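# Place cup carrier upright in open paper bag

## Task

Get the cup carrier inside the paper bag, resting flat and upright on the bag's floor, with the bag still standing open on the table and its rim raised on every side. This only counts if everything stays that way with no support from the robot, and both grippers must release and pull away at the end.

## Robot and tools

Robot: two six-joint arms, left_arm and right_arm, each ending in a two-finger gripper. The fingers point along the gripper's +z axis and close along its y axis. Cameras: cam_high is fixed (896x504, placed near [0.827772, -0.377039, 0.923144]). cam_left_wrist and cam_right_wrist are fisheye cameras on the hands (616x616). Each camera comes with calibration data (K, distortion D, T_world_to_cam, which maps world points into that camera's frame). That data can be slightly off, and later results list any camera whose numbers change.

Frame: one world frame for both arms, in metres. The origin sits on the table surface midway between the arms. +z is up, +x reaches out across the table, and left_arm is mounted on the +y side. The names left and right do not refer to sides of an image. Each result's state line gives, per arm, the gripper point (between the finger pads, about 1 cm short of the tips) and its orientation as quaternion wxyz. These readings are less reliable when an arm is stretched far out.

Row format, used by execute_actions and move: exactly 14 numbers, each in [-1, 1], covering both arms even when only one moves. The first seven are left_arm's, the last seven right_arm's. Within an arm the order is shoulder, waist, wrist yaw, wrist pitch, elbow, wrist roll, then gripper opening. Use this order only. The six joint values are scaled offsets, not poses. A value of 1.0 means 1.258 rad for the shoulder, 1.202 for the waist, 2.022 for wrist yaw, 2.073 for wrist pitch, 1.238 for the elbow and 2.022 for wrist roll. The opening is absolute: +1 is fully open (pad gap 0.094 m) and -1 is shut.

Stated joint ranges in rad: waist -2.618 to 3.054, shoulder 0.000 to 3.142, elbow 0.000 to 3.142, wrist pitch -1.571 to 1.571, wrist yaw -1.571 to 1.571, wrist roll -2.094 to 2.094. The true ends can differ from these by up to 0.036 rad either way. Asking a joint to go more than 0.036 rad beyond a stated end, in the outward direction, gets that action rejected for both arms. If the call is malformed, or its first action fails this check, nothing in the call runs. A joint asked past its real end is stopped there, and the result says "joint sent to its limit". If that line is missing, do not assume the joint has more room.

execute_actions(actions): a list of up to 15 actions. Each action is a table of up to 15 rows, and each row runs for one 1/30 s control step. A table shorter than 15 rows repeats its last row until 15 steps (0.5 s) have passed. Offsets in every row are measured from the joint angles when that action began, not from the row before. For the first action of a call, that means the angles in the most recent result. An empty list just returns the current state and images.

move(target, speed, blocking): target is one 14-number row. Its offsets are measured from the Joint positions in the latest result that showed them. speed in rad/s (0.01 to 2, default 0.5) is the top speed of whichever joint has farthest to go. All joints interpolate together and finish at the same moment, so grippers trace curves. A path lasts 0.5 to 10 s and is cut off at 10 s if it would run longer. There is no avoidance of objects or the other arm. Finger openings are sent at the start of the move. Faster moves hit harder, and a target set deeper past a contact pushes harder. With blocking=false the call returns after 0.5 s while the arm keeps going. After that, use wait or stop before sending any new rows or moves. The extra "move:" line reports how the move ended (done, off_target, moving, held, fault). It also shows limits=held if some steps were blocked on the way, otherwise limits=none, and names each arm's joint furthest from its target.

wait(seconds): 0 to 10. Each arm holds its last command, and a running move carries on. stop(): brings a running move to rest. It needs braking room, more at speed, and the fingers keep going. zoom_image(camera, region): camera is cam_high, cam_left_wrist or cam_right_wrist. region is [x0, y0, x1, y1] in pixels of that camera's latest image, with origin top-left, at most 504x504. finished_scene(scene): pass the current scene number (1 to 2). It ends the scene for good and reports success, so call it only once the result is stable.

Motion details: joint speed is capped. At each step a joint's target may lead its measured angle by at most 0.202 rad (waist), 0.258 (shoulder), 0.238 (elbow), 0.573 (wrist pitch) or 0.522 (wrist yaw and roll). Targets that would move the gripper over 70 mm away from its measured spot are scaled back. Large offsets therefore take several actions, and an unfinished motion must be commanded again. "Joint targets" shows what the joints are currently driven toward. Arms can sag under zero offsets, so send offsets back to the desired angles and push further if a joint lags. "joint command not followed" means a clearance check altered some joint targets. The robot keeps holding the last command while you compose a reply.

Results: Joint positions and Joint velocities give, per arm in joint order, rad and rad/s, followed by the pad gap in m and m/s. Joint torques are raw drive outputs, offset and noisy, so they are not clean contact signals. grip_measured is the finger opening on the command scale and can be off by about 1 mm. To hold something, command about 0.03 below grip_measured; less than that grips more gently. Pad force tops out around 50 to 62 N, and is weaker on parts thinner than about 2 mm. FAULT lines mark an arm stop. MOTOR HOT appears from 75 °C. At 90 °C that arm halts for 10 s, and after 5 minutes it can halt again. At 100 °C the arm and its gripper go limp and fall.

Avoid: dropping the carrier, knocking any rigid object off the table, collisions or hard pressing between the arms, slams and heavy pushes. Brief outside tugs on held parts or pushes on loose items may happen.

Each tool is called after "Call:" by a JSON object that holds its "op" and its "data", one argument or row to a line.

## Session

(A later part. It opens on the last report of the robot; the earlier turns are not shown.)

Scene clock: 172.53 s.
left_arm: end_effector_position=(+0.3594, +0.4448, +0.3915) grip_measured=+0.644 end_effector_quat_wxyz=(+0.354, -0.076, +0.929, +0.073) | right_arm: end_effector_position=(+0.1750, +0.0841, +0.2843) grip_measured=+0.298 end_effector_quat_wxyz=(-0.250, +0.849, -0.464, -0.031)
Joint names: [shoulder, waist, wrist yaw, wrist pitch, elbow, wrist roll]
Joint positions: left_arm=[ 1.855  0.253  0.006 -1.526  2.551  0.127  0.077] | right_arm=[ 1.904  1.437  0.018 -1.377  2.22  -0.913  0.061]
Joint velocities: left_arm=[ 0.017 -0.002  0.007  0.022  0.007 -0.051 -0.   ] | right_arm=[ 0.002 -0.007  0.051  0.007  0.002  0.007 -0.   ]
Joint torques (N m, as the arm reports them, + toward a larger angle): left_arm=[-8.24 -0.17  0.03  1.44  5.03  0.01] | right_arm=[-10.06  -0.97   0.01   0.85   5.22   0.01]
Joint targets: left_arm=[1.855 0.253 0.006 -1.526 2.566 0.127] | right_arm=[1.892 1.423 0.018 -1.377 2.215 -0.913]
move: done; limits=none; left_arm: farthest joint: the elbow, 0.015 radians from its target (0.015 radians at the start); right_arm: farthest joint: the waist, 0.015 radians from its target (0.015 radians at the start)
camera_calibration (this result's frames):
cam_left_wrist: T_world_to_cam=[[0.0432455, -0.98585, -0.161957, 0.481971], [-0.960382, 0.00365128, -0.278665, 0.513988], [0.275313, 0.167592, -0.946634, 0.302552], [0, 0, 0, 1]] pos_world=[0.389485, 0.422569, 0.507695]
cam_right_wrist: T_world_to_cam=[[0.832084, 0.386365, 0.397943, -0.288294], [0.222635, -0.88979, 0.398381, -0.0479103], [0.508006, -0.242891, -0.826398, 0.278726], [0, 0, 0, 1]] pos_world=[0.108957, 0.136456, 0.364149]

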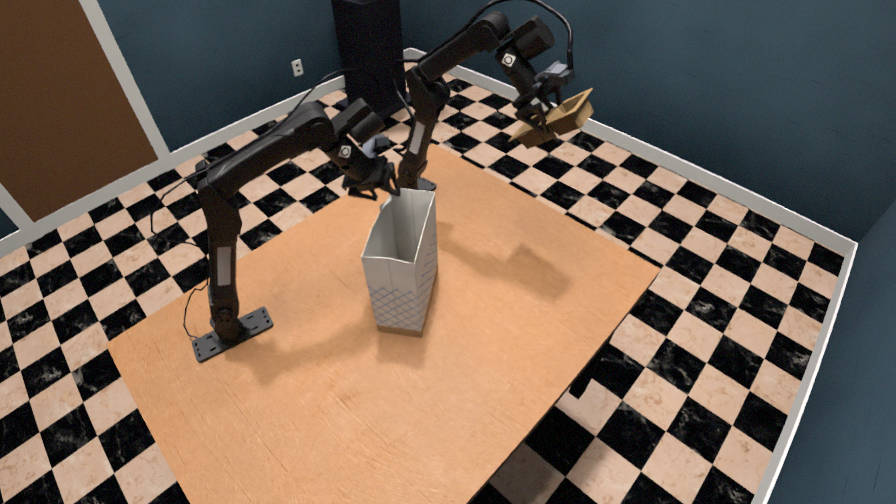

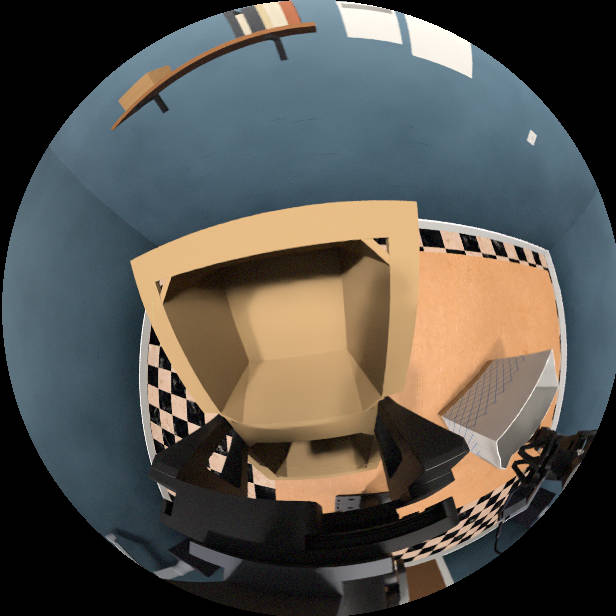

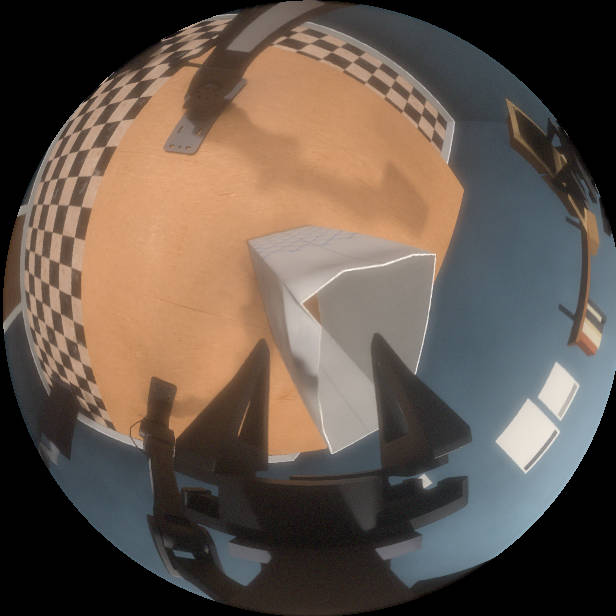

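Call:
{"op": "move", "data": {
  "target": [0,0,0,0,0.012,0,0.6,0.035,0,0,0,-0.06,0,0.3],
  "speed": 0.1
}}

Call:
{"op": "move", "data": {
  "target": [0,0,0,0,0.012,0,0.6,0,0,0,0,0.01,0,-1]
}}

Scene clock: 174.00 s.
left_arm: end_effector_position=(+0.3594, +0.4448, +0.3915) grip_measured=+0.644 end_effector_quat_wxyz=(+0.354, -0.076, +0.929, +0.073) | right_arm: end_effector_position=(+0.1748, +0.0833, +0.2435) grip_measured=+0.298 end_effector_quat_wxyz=(-0.197, +0.860, -0.470, -0.023)
Joint names: [shoulder, waist, wrist yaw, wrist pitch, elbow, wrist roll]
Joint positions: left_arm=[ 1.855  0.253  0.006 -1.526  2.551  0.127  0.077] | right_arm=[ 1.947  1.437  0.018 -1.377  2.152 -0.913  0.061]
Joint velocities: left_arm=[-0.002 -0.002  0.037  0.022 -0.002 -0.051 -0.001] | right_arm=[-0.002 -0.012 -0.051 -0.007  0.002  0.066 -0.   ]
Joint torques (N m, as the arm reports them, + toward a larger angle): left_arm=[-8.62  0.    0.04  1.46  4.96  0.01] | right_arm=[-9.44  0.01  0.01  0.68  5.22  0.01]
Joint targets: left_arm=[1.855 0.253 0.006 -1.526 2.566 0.127] | right_arm=[1.948 1.437 0.018 -1.377 2.146 -0.913]
move: done; limits=none; left_arm: farthest joint: the elbow, 0.015 radians from its target (0.015 radians at the start); right_arm: farthest joint: the elbow, 0.006 radians from its target (0.075 radians at the start)
camera_calibration (this result's frames):
cam_left_wrist: T_world_to_cam=[[0.0432455, -0.98585, -0.161957, 0.481971], [-0.960382, 0.00365128, -0.278665, 0.513988], [0.275313, 0.167592, -0.946634, 0.302552], [0, 0, 0, 1]] pos_world=[0.389485, 0.422569, 0.507695]
cam_right_wrist: T_world_to_cam=[[0.845483, 0.424467, 0.324015, -0.259057], [0.238961, -0.843365, 0.481283, -0.0591504], [0.477552, -0.32949, -0.814482, 0.254569], [0, 0, 0, 1]] pos_world=[0.111593, 0.143954, 0.319749]

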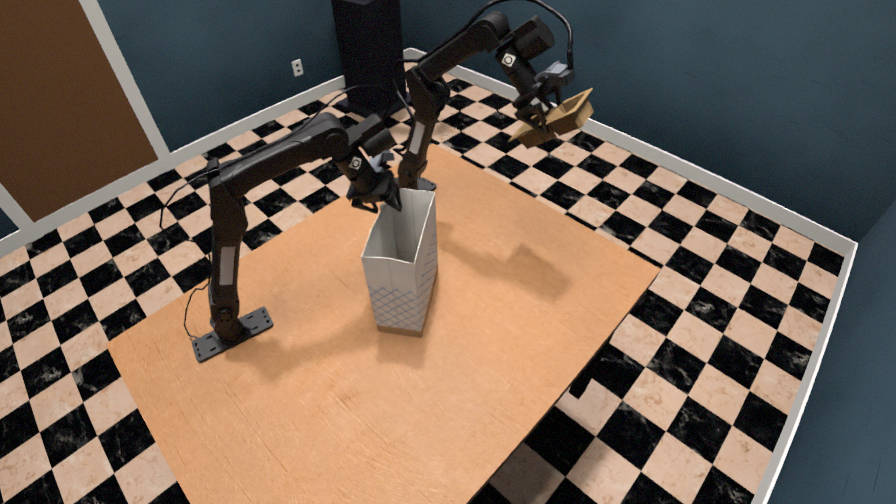

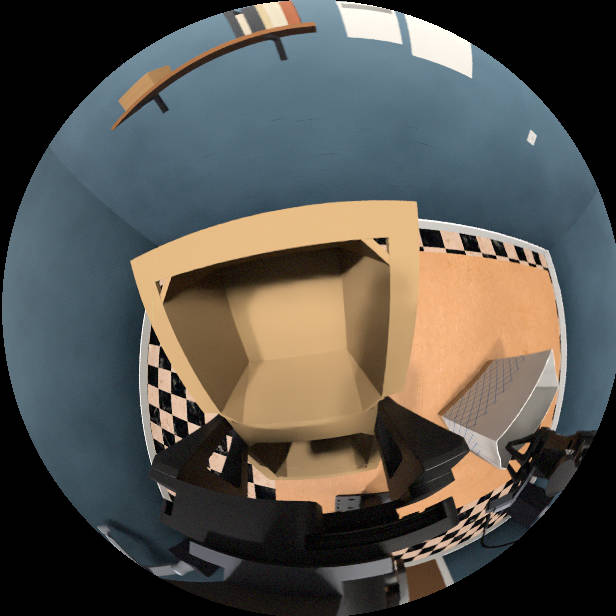

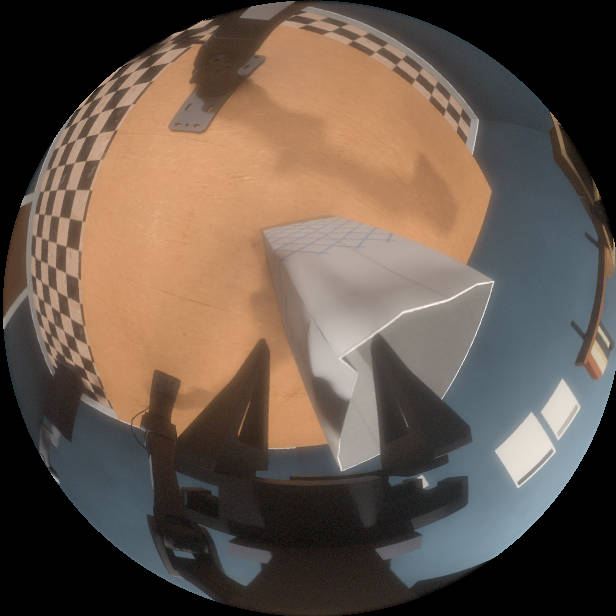

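Scene clock: 174.70 s.
left_arm: end_effector_position=(+0.3594, +0.4448, +0.3915) grip_measured=+0.644 end_effector_quat_wxyz=(+0.354, -0.076, +0.929, +0.073) | right_arm: end_effector_position=(+0.1748, +0.0833, +0.2435) grip_measured=-0.973 end_effector_quat_wxyz=(-0.197, +0.860, -0.470, -0.022)
Joint names: [shoulder, waist, wrist yaw, wrist pitch, elbow, wrist roll]
Joint positions: left_arm=[ 1.855  0.253  0.006 -1.526  2.551  0.127  0.077] | right_arm=[ 1.947  1.437  0.019 -1.377  2.152 -0.913  0.001]
Joint velocities: left_arm=[-0.002 -0.007  0.022  0.022 -0.017 -0.051 -0.001] | right_arm=[-0.007  0.007 -0.037  0.007 -0.017 -0.022  0.   ]
Joint torques (N m, as the arm reports them, + toward a larger angle): left_arm=[-8.28 -0.17  0.    1.49  5.09  0.07] | right_arm=[-9.6   0.02  0.01  0.68  6.66  0.01]
Joint targets: left_arm=[1.855 0.253 0.006 -1.526 2.566 0.127] | right_arm=[1.947 1.437 0.018 -1.377 2.164 -0.913]
move: done; limits=none; left_arm: farthest joint: the elbow, 0.015 radians from its target (0.015 radians at the start); right_arm: farthest joint: the elbow, 0.013 radians from its target (0.013 radians at the start)
camera_calibration (this result's frames):
cam_left_wrist: T_world_to_cam=[[0.0432455, -0.98585, -0.161957, 0.481971], [-0.960382, 0.00365128, -0.278665, 0.513988], [0.275313, 0.167592, -0.946634, 0.302552], [0, 0, 0, 1]] pos_world=[0.389485, 0.422569, 0.507695]
cam_right_wrist: T_world_to_cam=[[0.845439, 0.42438, 0.324246, -0.259143], [0.238676, -0.843344, 0.481461, -0.0591809], [0.477773, -0.329656, -0.814285, 0.254459], [0, 0, 0, 1]] pos_world=[0.111641, 0.143949, 0.319722]

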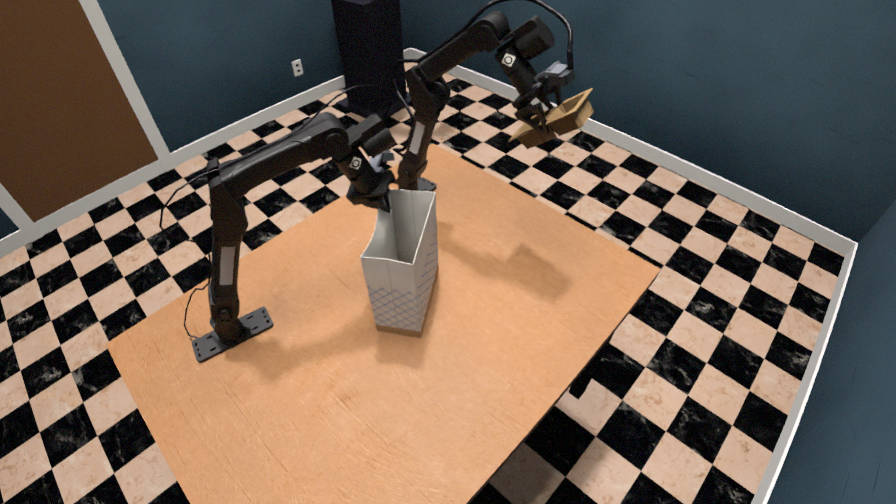

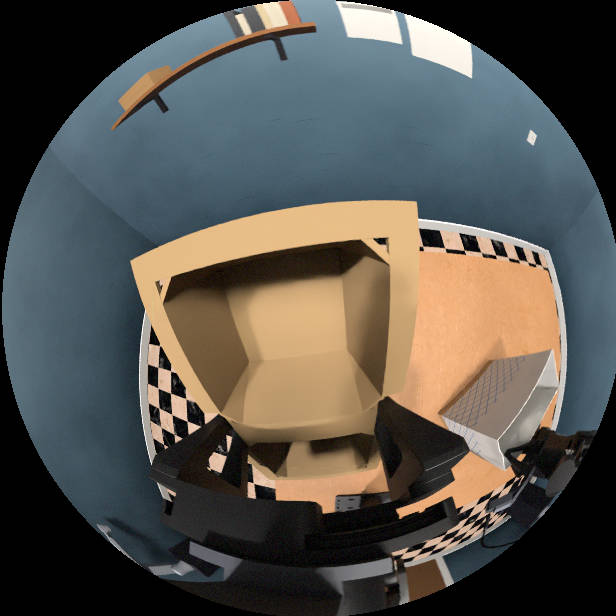

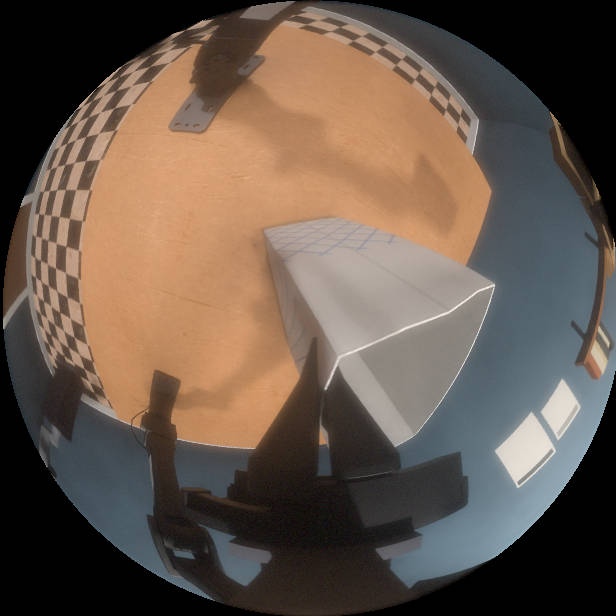

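Call:
{"op": "move", "data": {
  "target": [0,0,0,0,0.012,0,0.6,0,0,0,0,0.01,0,-0.2]
}}

Call:
{"op": "move", "data": {
  "target": [0,0,0,0,0.012,0,0.6,-0.1,0,0,0,0.15,0,-0.2],
  "speed": 0.3
}}

Call:
{"op": "zoom_image", "data": {
  "camera": "cam_high",
  "region": [345,170,455,280]
}}

Scene clock: 175.83 s.
left_arm: end_effector_position=(+0.3594, +0.4448, +0.3915) grip_measured=+0.644 end_effector_quat_wxyz=(+0.354, -0.076, +0.929, +0.073) | right_arm: end_effector_position=(+0.1748, +0.0833, +0.2435) grip_measured=-0.202 end_effector_quat_wxyz=(-0.197, +0.860, -0.470, -0.022)
Joint names: [shoulder, waist, wrist yaw, wrist pitch, elbow, wrist roll]
Joint positions: left_arm=[ 1.855  0.253  0.006 -1.526  2.551  0.127  0.077] | right_arm=[ 1.947  1.437  0.019 -1.377  2.152 -0.913  0.037]
Joint velocities: left_arm=[-0.002  0.017  0.022  0.022  0.002 -0.051 -0.   ] | right_arm=[-0.007 -0.017  0.051  0.022  0.002 -0.051 -0.   ]
Joint torques (N m, as the arm reports them, + toward a larger angle): left_arm=[-8.44  0.03  0.04  1.48  5.22  0.03] | right_arm=[-9.63  0.02  0.01  0.68  6.68  0.02]
Joint targets: left_arm=[1.855 0.253 0.006 -1.526 2.566 0.127] | right_arm=[1.947 1.437 0.019 -1.377 2.164 -0.913]
move: done; limits=none; left_arm: farthest joint: the elbow, 0.015 radians from its target (0.015 radians at the start); right_arm: farthest joint: the elbow, 0.013 radians from its target (0.013 radians at the start)
camera_calibration (this result's frames):
cam_left_wrist: T_world_to_cam=[[0.0432455, -0.98585, -0.161957, 0.481971], [-0.960382, 0.00365128, -0.278665, 0.513988], [0.275313, 0.167592, -0.946634, 0.302552], [0, 0, 0, 1]] pos_world=[0.389485, 0.422569, 0.507695]
cam_right_wrist: T_world_to_cam=[[0.845439, 0.42438, 0.324246, -0.259143], [0.238676, -0.843344, 0.481461, -0.0591809], [0.477773, -0.329656, -0.814285, 0.254459], [0, 0, 0, 1]] pos_world=[0.111641, 0.143949, 0.319722]

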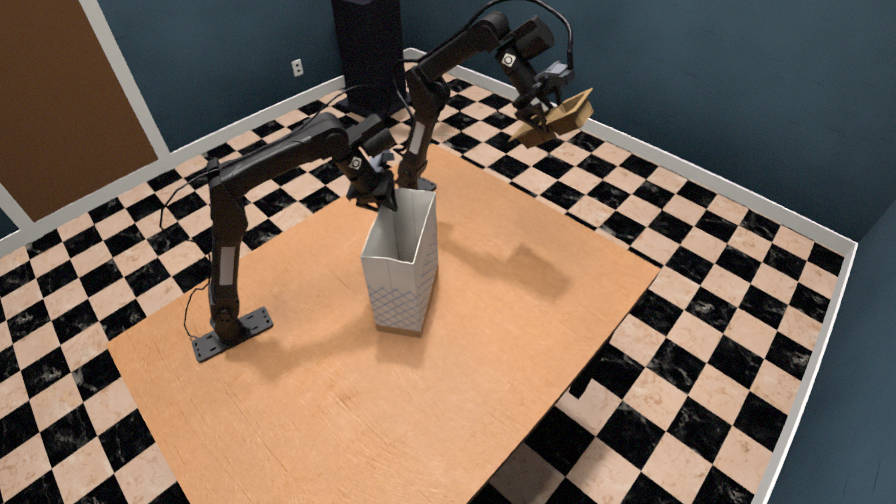

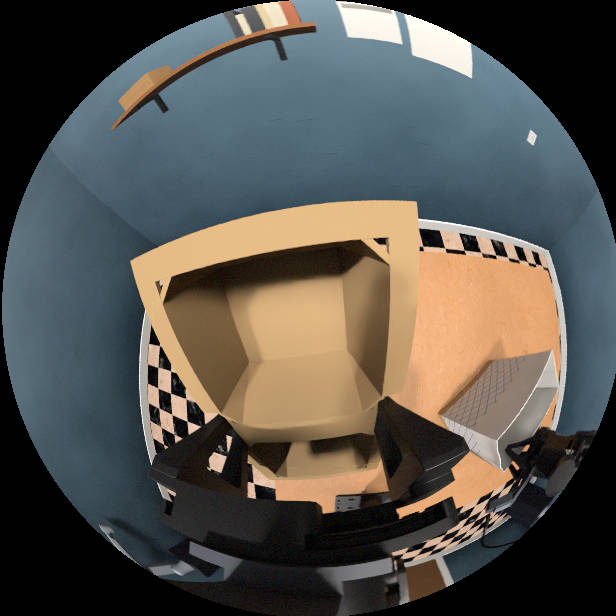

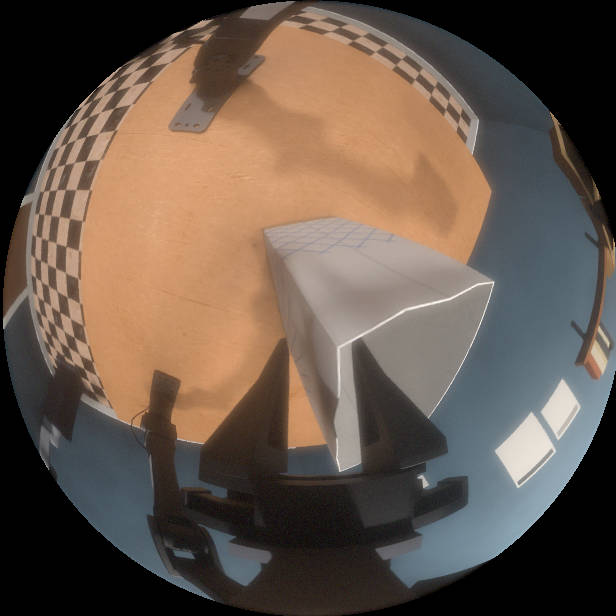

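Scene clock: 176.87 s.
left_arm: end_effector_position=(+0.3594, +0.4448, +0.3915) grip_measured=+0.644 end_effector_quat_wxyz=(+0.354, -0.076, +0.929, +0.073) | right_arm: end_effector_position=(+0.1724, +0.0763, +0.3469) grip_measured=-0.202 end_effector_quat_wxyz=(-0.329, +0.827, -0.453, -0.044)
Joint names: [shoulder, waist, wrist yaw, wrist pitch, elbow, wrist roll]
Joint positions: left_arm=[ 1.855  0.253  0.006 -1.526  2.551  0.127  0.077] | right_arm=[ 1.835  1.437  0.019 -1.377  2.319 -0.913  0.037]
Joint velocities: left_arm=[ 0.007 -0.012 -0.066  0.037 -0.007 -0.051 -0.001] | right_arm=[-0.022 -0.002 -0.007 -0.037  0.022  0.066  0.   ]
Joint torques (N m, as the arm reports them, + toward a larger angle): left_arm=[-8.25 -0.05  0.1   1.49  5.06  0.01] | right_arm=[-9.07  0.    0.    1.14  6.76  0.02]
Joint targets: left_arm=[1.855 0.253 0.006 -1.526 2.566 0.127] | right_arm=[1.822 1.437 0.019 -1.377 2.337 -0.913]
move: done; limits=none; left_arm: farthest joint: the elbow, 0.015 radians from its target (0.015 radians at the start); right_arm: farthest joint: the elbow, 0.019 radians from its target (0.186 radians at the start)
camera_calibration (this result's frames):
cam_left_wrist: T_world_to_cam=[[0.0432455, -0.98585, -0.161957, 0.481971], [-0.960382, 0.00365128, -0.278665, 0.513988], [0.275313, 0.167592, -0.946634, 0.302552], [0, 0, 0, 1]] pos_world=[0.389485, 0.422569, 0.507695]
cam_right_wrist: T_world_to_cam=[[0.807041, 0.315192, 0.499337, -0.333391], [0.203858, -0.942353, 0.265353, -0.0257243], [0.554189, -0.112357, -0.824773, 0.311362], [0, 0, 0, 1]] pos_world=[0.101751, 0.115825, 0.430104]

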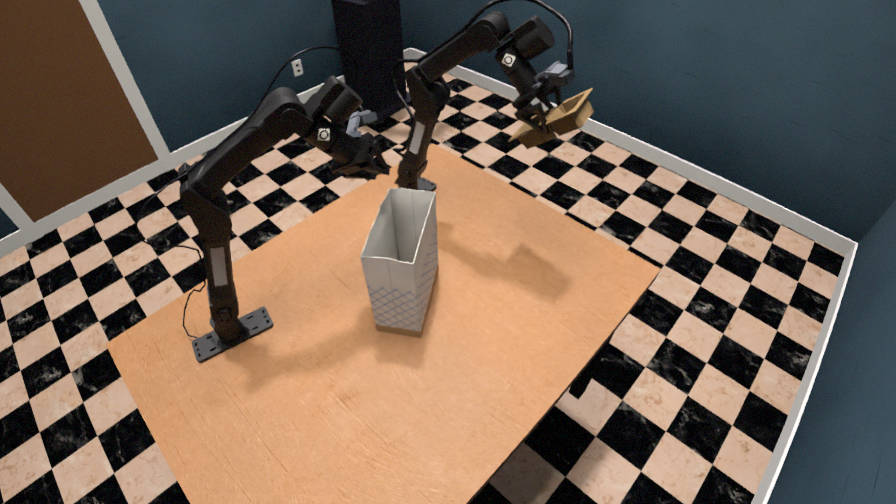

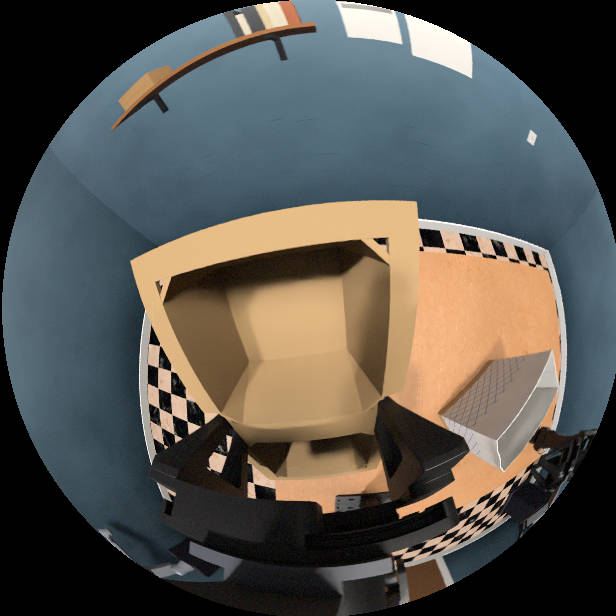

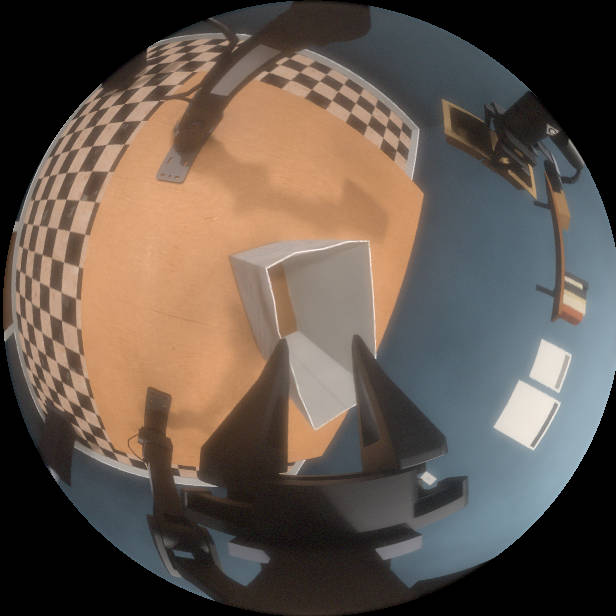

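Region (345, 170, 455, 280) of cam_high's 896x504 image, scaled by 4.582, with more detail than that image has.

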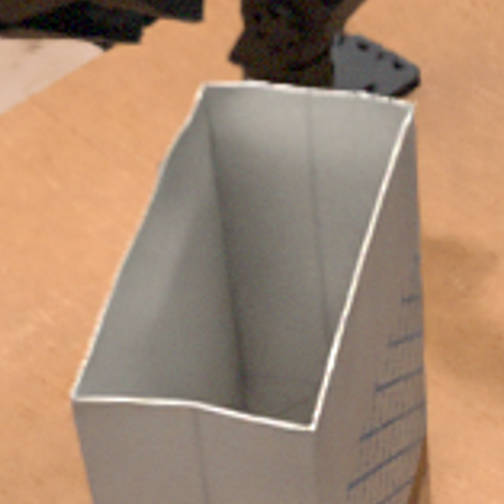

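Call:
{"op": "move", "data": {
  "target": [0,0,0,0,0.012,0,0.6,-0.55,0.35,0,0,-0.15,0.3,-0.2],
  "speed": 0.8
}}

Call:
{"op": "move", "data": {
  "target": [0,-0.872,0,0,0.012,0.01,0.6,0,0,0,0,0,0,-0.2],
  "speed": 0.7
}}

Call:
{"op": "move", "data": {
  "target": [0.056,0,0,0,-0.165,0,0.6,0,0,0,0,0,0,-0.2],
  "speed": 0.15
}}

Call:
{"op": "zoom_image", "data": {
  "camera": "cam_high",
  "region": [330,160,470,300]
}}

Call:
{"op": "zoom_image", "data": {
  "camera": "cam_left_wrist",
  "region": [200,380,430,530]
}}

Scene clock: 179.60 s.
left_arm: end_effector_position=(+0.3594, +0.4448, +0.3915) grip_measured=+0.644 end_effector_quat_wxyz=(+0.354, -0.076, +0.929, +0.073) | right_arm: end_effector_position=(+0.0135, -0.1110, +0.5067) grip_measured=-0.202 end_effector_quat_wxyz=(-0.450, +0.682, -0.466, -0.340)
Joint names: [shoulder, waist, wrist yaw, wrist pitch, elbow, wrist roll]
Joint positions: left_arm=[ 1.855  0.253  0.006 -1.526  2.551  0.127  0.077] | right_arm=[ 1.138  1.845  0.02  -1.378  2.143 -0.317  0.037]
Joint velocities: left_arm=[-0.002 -0.007 -0.007  0.007 -0.022 -0.081 -0.001] | right_arm=[-0.022 -0.002 -0.051 -0.051  0.007  0.081 -0.   ]
Joint torques (N m, as the arm reports them, + toward a larger angle): left_arm=[-8.36 -0.08  0.04  1.51  5.    0.  ] | right_arm=[0.71 0.89 0.   1.6  2.53 0.15]
Joint targets: left_arm=[1.855 0.253 0.006 -1.526 2.566 0.127] | right_arm=[1.144 1.858 0.018 -1.378 2.133 -0.306]
move: done; limits=none; left_arm: farthest joint: the elbow, 0.015 radians from its target (0.015 radians at the start); right_arm: farthest joint: the waist, 0.012 radians from its target (0.420 radians at the start)
camera_calibration (this result's frames):
cam_left_wrist: T_world_to_cam=[[0.0432455, -0.98585, -0.161957, 0.481971], [-0.960382, 0.00365128, -0.278665, 0.513988], [0.275313, 0.167592, -0.946634, 0.302552], [0, 0, 0, 1]] pos_world=[0.389485, 0.422569, 0.507695]
cam_right_wrist: T_world_to_cam=[[0.960177, 0.120671, 0.251991, -0.12424], [0.211981, -0.902171, -0.375701, 0.116912], [0.182003, 0.414157, -0.891824, 0.607665], [0, 0, 0, 1]] pos_world=[-0.0160877, -0.131202, 0.617161]

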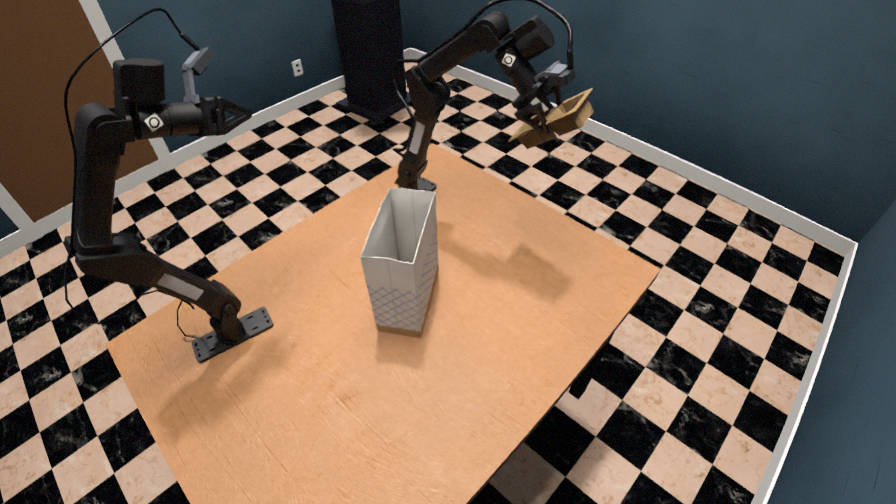

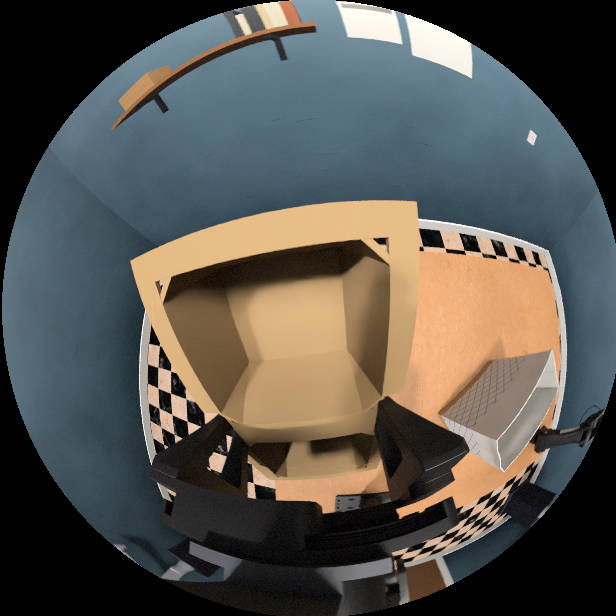

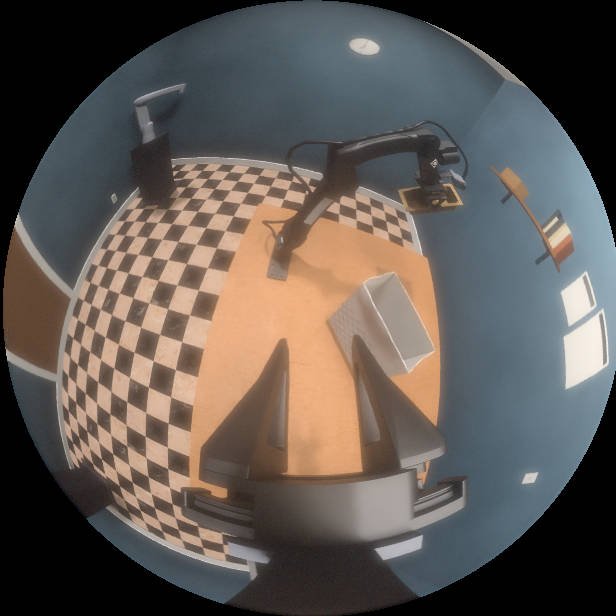

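Scene clock: 181.53 s.
left_arm: end_effector_position=(+0.2638, +0.0434, +0.3915) grip_measured=+0.644 end_effector_quat_wxyz=(+0.344, +0.407, +0.839, -0.113) | right_arm: end_effector_position=(+0.0135, -0.1110, +0.5067) grip_measured=-0.202 end_effector_quat_wxyz=(-0.450, +0.682, -0.466, -0.340)
Joint names: [shoulder, waist, wrist yaw, wrist pitch, elbow, wrist roll]
Joint positions: left_arm=[ 1.855 -0.798  0.007 -1.526  2.551  0.142  0.077] | right_arm=[ 1.138  1.845  0.02  -1.378  2.143 -0.317  0.037]
Joint velocities: left_arm=[-0.007  0.007  0.037  0.022 -0.002 -0.037  0.   ] | right_arm=[ 0.012  0.017 -0.051 -0.007 -0.022 -0.007 -0.   ]
Joint torques (N m, as the arm reports them, + toward a larger angle): left_arm=[-8.16 -0.05  0.05  1.51  5.05  0.05] | right_arm=[0.24 0.01 0.   1.6  3.38 0.02]
Joint targets: left_arm=[1.855 -0.795 0.006 -1.526 2.566 0.148] | right_arm=[1.138 1.845 0.020 -1.378 2.143 -0.317]
move: done; limits=none; left_arm: farthest joint: the elbow, 0.015 radians from its target (0.015 radians at the start); right_arm: farthest joint: the waist, 0.000 radians from its target (0.000 radians at the start)
camera_calibration (this result's frames):
cam_left_wrist: T_world_to_cam=[[-0.839014, -0.516623, -0.170751, 0.306187], [-0.462568, 0.842489, -0.276122, 0.254963], [0.286507, -0.152686, -0.945833, 0.406768], [0, 0, 0, 1]] pos_world=[0.258291, 0.00548764, 0.507417]
cam_right_wrist: T_world_to_cam=[[0.960177, 0.120671, 0.251991, -0.12424], [0.211981, -0.902171, -0.375701, 0.116912], [0.182003, 0.414157, -0.891824, 0.607665], [0, 0, 0, 1]] pos_world=[-0.0160877, -0.131202, 0.617161]

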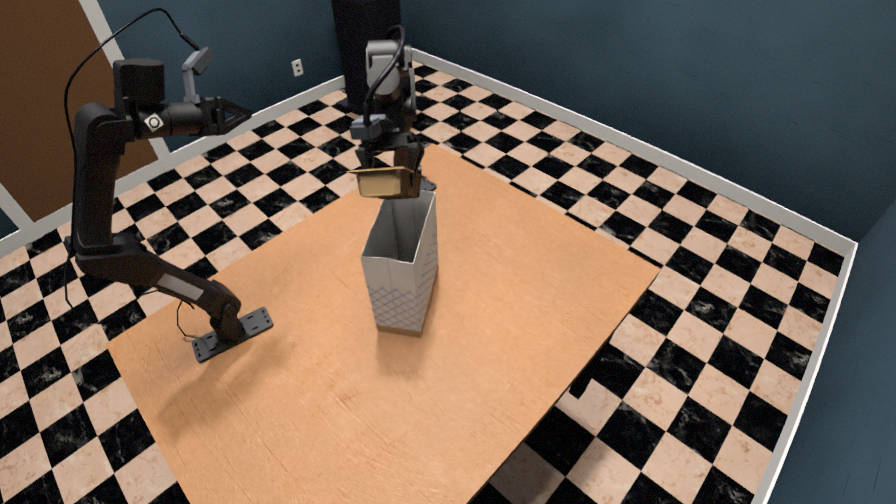

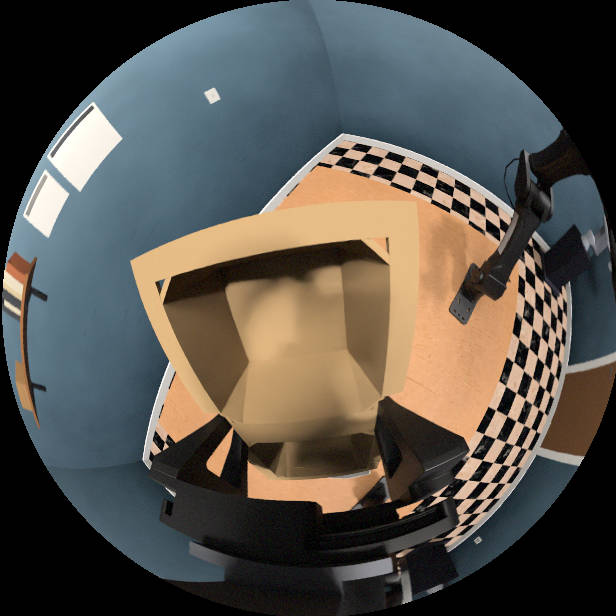

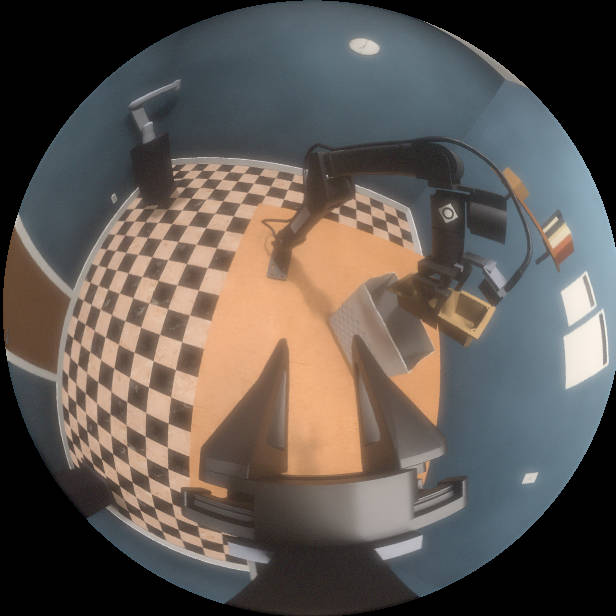

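Scene clock: 183.27 s.
left_arm: end_effector_position=(+0.2716, +0.0360, +0.3048) grip_measured=+0.644 end_effector_quat_wxyz=(+0.227, +0.423, +0.874, -0.076) | right_arm: end_effector_position=(+0.0135, -0.1110, +0.5067) grip_measured=-0.202 end_effector_quat_wxyz=(-0.450, +0.682, -0.466, -0.340)
Joint names: [shoulder, waist, wrist yaw, wrist pitch, elbow, wrist roll]
Joint positions: left_arm=[ 1.92  -0.798  0.007 -1.526  2.357  0.142  0.077] | right_arm=[ 1.138  1.845  0.02  -1.378  2.143 -0.317  0.037]
Joint velocities: left_arm=[ 0.007 -0.007 -0.022 -0.037  0.007  0.081  0.   ] | right_arm=[-0.007  0.017 -0.022  0.022  0.002 -0.066 -0.   ]
Joint torques (N m, as the arm reports them, + toward a larger angle): left_arm=[-9.24 -0.06  0.01  1.03  4.04 -0.03] | right_arm=[0.22 0.03 0.01 1.6  3.37 0.02]
Joint targets: left_arm=[1.926 -0.798 0.007 -1.526 2.347 0.142] | right_arm=[1.138 1.845 0.020 -1.378 2.143 -0.317]
move: done; limits=none; left_arm: farthest joint: the elbow, 0.011 radians from its target (0.204 radians at the start); right_arm: farthest joint: the waist, 0.000 radians from its target (0.000 radians at the start)
camera_calibration (this result's frames):
cam_left_wrist: T_world_to_cam=[[-0.864507, -0.492467, -0.100519, 0.278733], [-0.491707, 0.870099, -0.0339408, 0.173909], [0.104176, 0.0200838, -0.994356, 0.379418], [0, 0, 0, 1]] pos_world=[0.286952, -0.021671, 0.411198]
cam_right_wrist: T_world_to_cam=[[0.960177, 0.120671, 0.251991, -0.12424], [0.211981, -0.902171, -0.375701, 0.116912], [0.182003, 0.414157, -0.891824, 0.607665], [0, 0, 0, 1]] pos_world=[-0.0160877, -0.131202, 0.617161]

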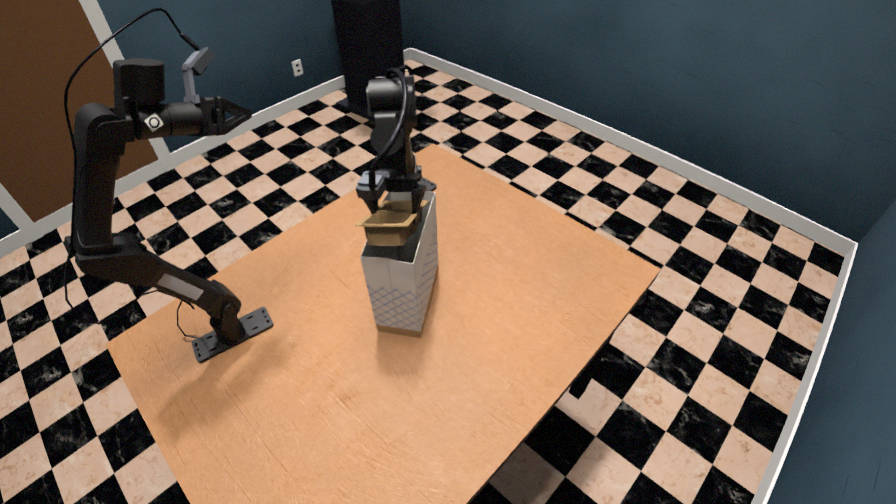

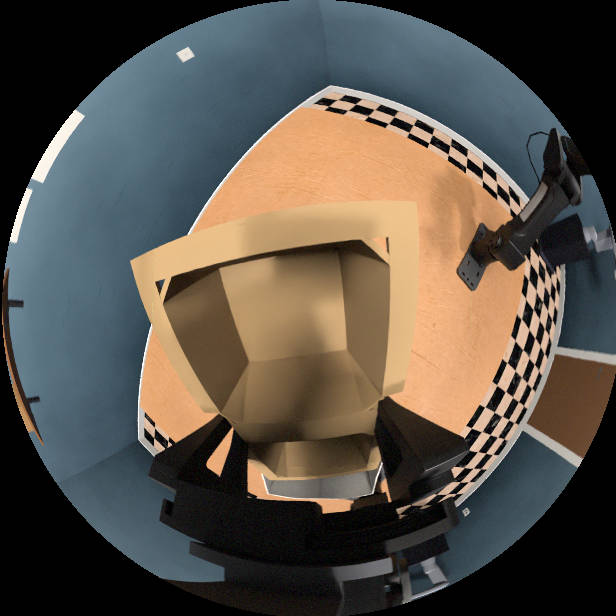

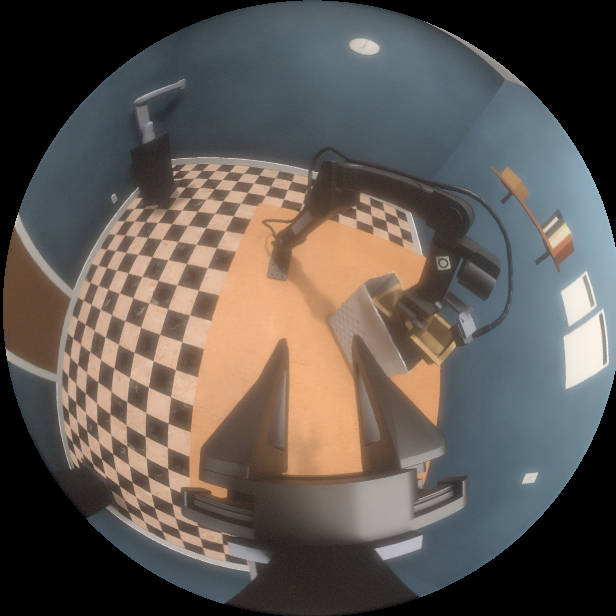

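Region (330, 160, 470, 300) of cam_high's 896x504 image, scaled by 3.600, with more detail than that image has.

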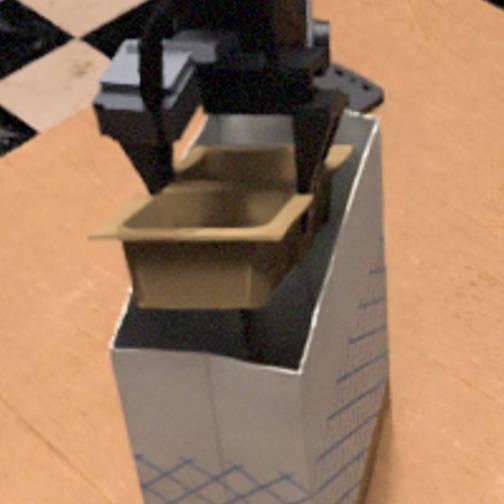

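Region (200, 380, 430, 530) of cam_left_wrist's 616x616 image, scaled by 2.191, with more detail than that image has; it fills the top 329 rows of this view, and the rest is white.

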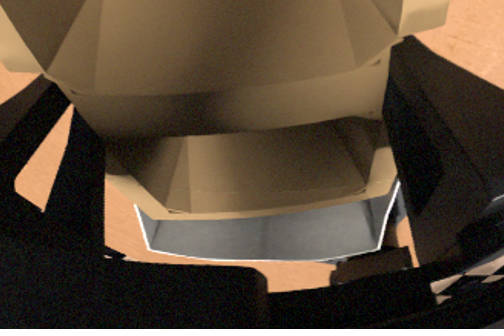

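Rim is straight now; lowering about 1.2 cm.

Call:
{"op": "move", "data": {
  "target": [0,0,0,0,-0.042,0,0.6,0,0,0,0,0,0,-0.2],
  "speed": 0.04
}}

Call:
{"op": "zoom_image", "data": {
  "camera": "cam_high",
  "region": [330,160,470,300]
}}

Call:
{"op": "zoom_image", "data": {
  "camera": "cam_left_wrist",
  "region": [200,380,430,530]
}}

Call:
{"op": "zoom_image", "data": {
  "camera": "cam_right_wrist",
  "region": [340,250,480,390]
}}

Scene clock: 185.63 s.
left_arm: end_effector_position=(+0.2696, +0.0379, +0.2926) grip_measured=+0.644 end_effector_quat_wxyz=(+0.208, +0.425, +0.878, -0.070) | right_arm: end_effector_position=(+0.0135, -0.1110, +0.5067) grip_measured=-0.202 end_effector_quat_wxyz=(-0.450, +0.682, -0.466, -0.340)
Joint names: [shoulder, waist, wrist yaw, wrist pitch, elbow, wrist roll]
Joint positions: left_arm=[ 1.92  -0.798  0.007 -1.526  2.318  0.142  0.077] | right_arm=[ 1.138  1.845  0.02  -1.378  2.143 -0.317  0.037]
Joint velocities: left_arm=[-0.012 -0.002 -0.022  0.022  0.017 -0.095 -0.001] | right_arm=[-0.002 -0.007 -0.022 -0.007  0.007 -0.081  0.   ]
Joint torques (N m, as the arm reports them, + toward a larger angle): left_arm=[-9.93  0.14  0.04  1.06  3.83  0.  ] | right_arm=[0.24 0.   0.   1.6  3.37 0.01]
Joint targets: left_arm=[1.920 -0.798 0.007 -1.526 2.305 0.142] | right_arm=[1.138 1.845 0.020 -1.378 2.143 -0.317]
move: done; limits=none; left_arm: farthest joint: the elbow, 0.013 radians from its target (0.052 radians at the start); right_arm: farthest joint: the waist, 0.000 radians from its target (0.000 radians at the start)
camera_calibration (this result's frames):
cam_left_wrist: T_world_to_cam=[[-0.867211, -0.489905, -0.0890966, 0.274023], [-0.492139, 0.870509, 0.00361499, 0.160047], [0.0757884, 0.0469829, -0.996016, 0.374579], [0, 0, 0, 1]] pos_world=[0.288013, -0.0226759, 0.396923]
cam_right_wrist: T_world_to_cam=[[0.960177, 0.120671, 0.251991, -0.12424], [0.211981, -0.902171, -0.375701, 0.116912], [0.182003, 0.414157, -0.891824, 0.607665], [0, 0, 0, 1]] pos_world=[-0.0160877, -0.131202, 0.617161]

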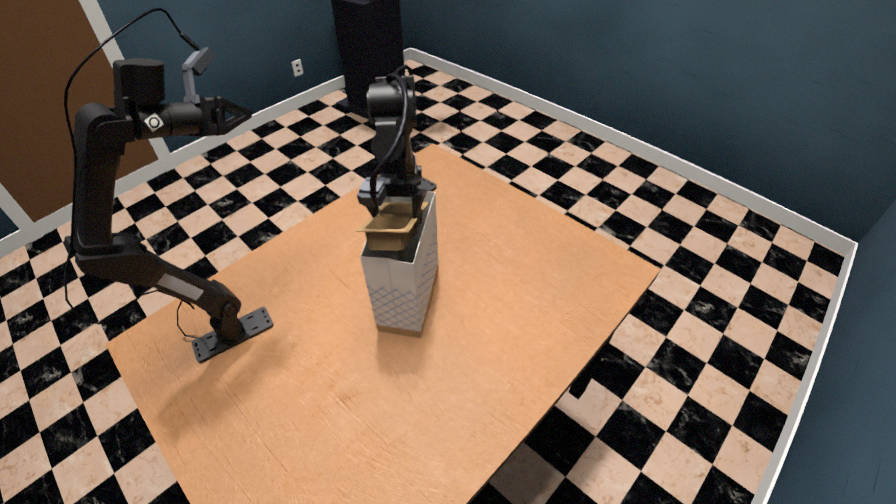

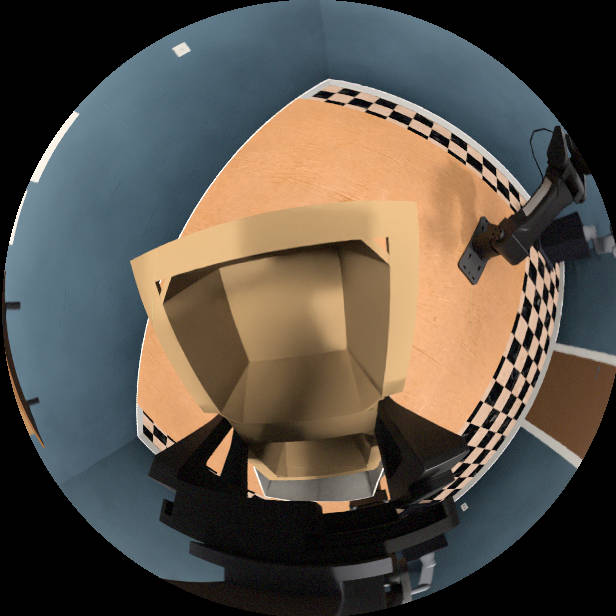

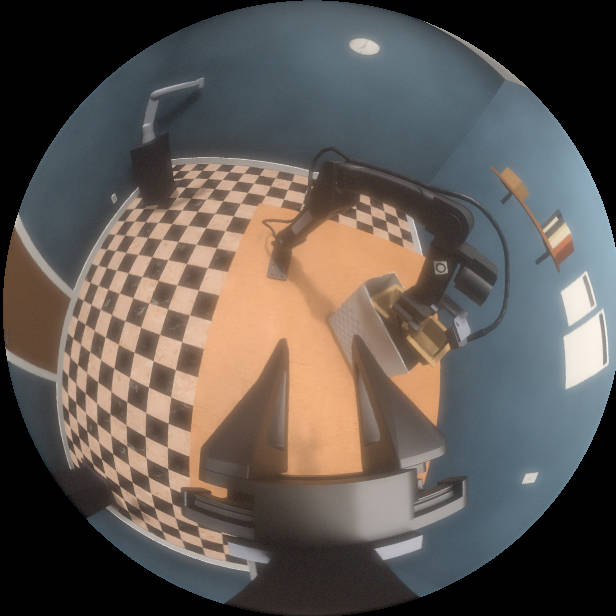

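Region (330, 160, 470, 300) of cam_high's 896x504 image, scaled by 3.600, with more detail than that image has.

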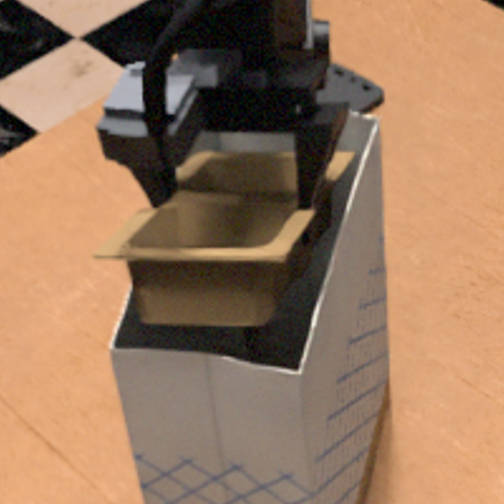

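Region (200, 380, 430, 530) of cam_left_wrist's 616x616 image, scaled by 2.191, with more detail than that image has; it fills the top 329 rows of this view, and the rest is white.

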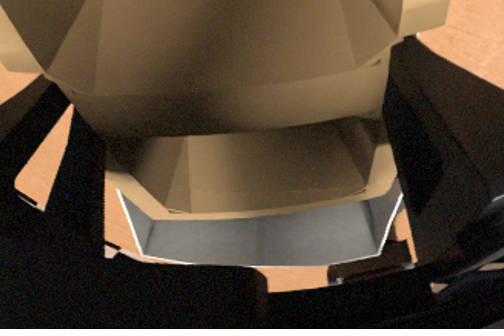

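Region (340, 250, 480, 390) of cam_right_wrist's 616x616 image, scaled by 3.600, with more detail than that image has.

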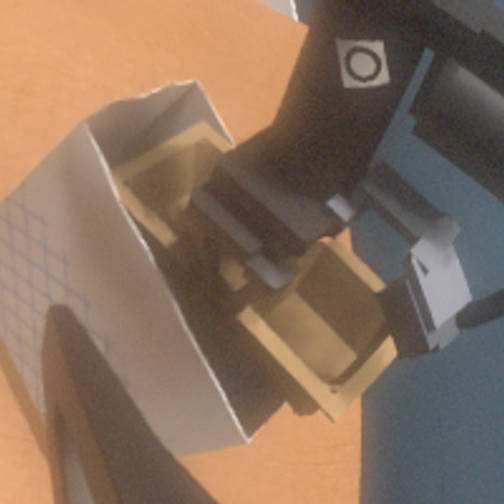

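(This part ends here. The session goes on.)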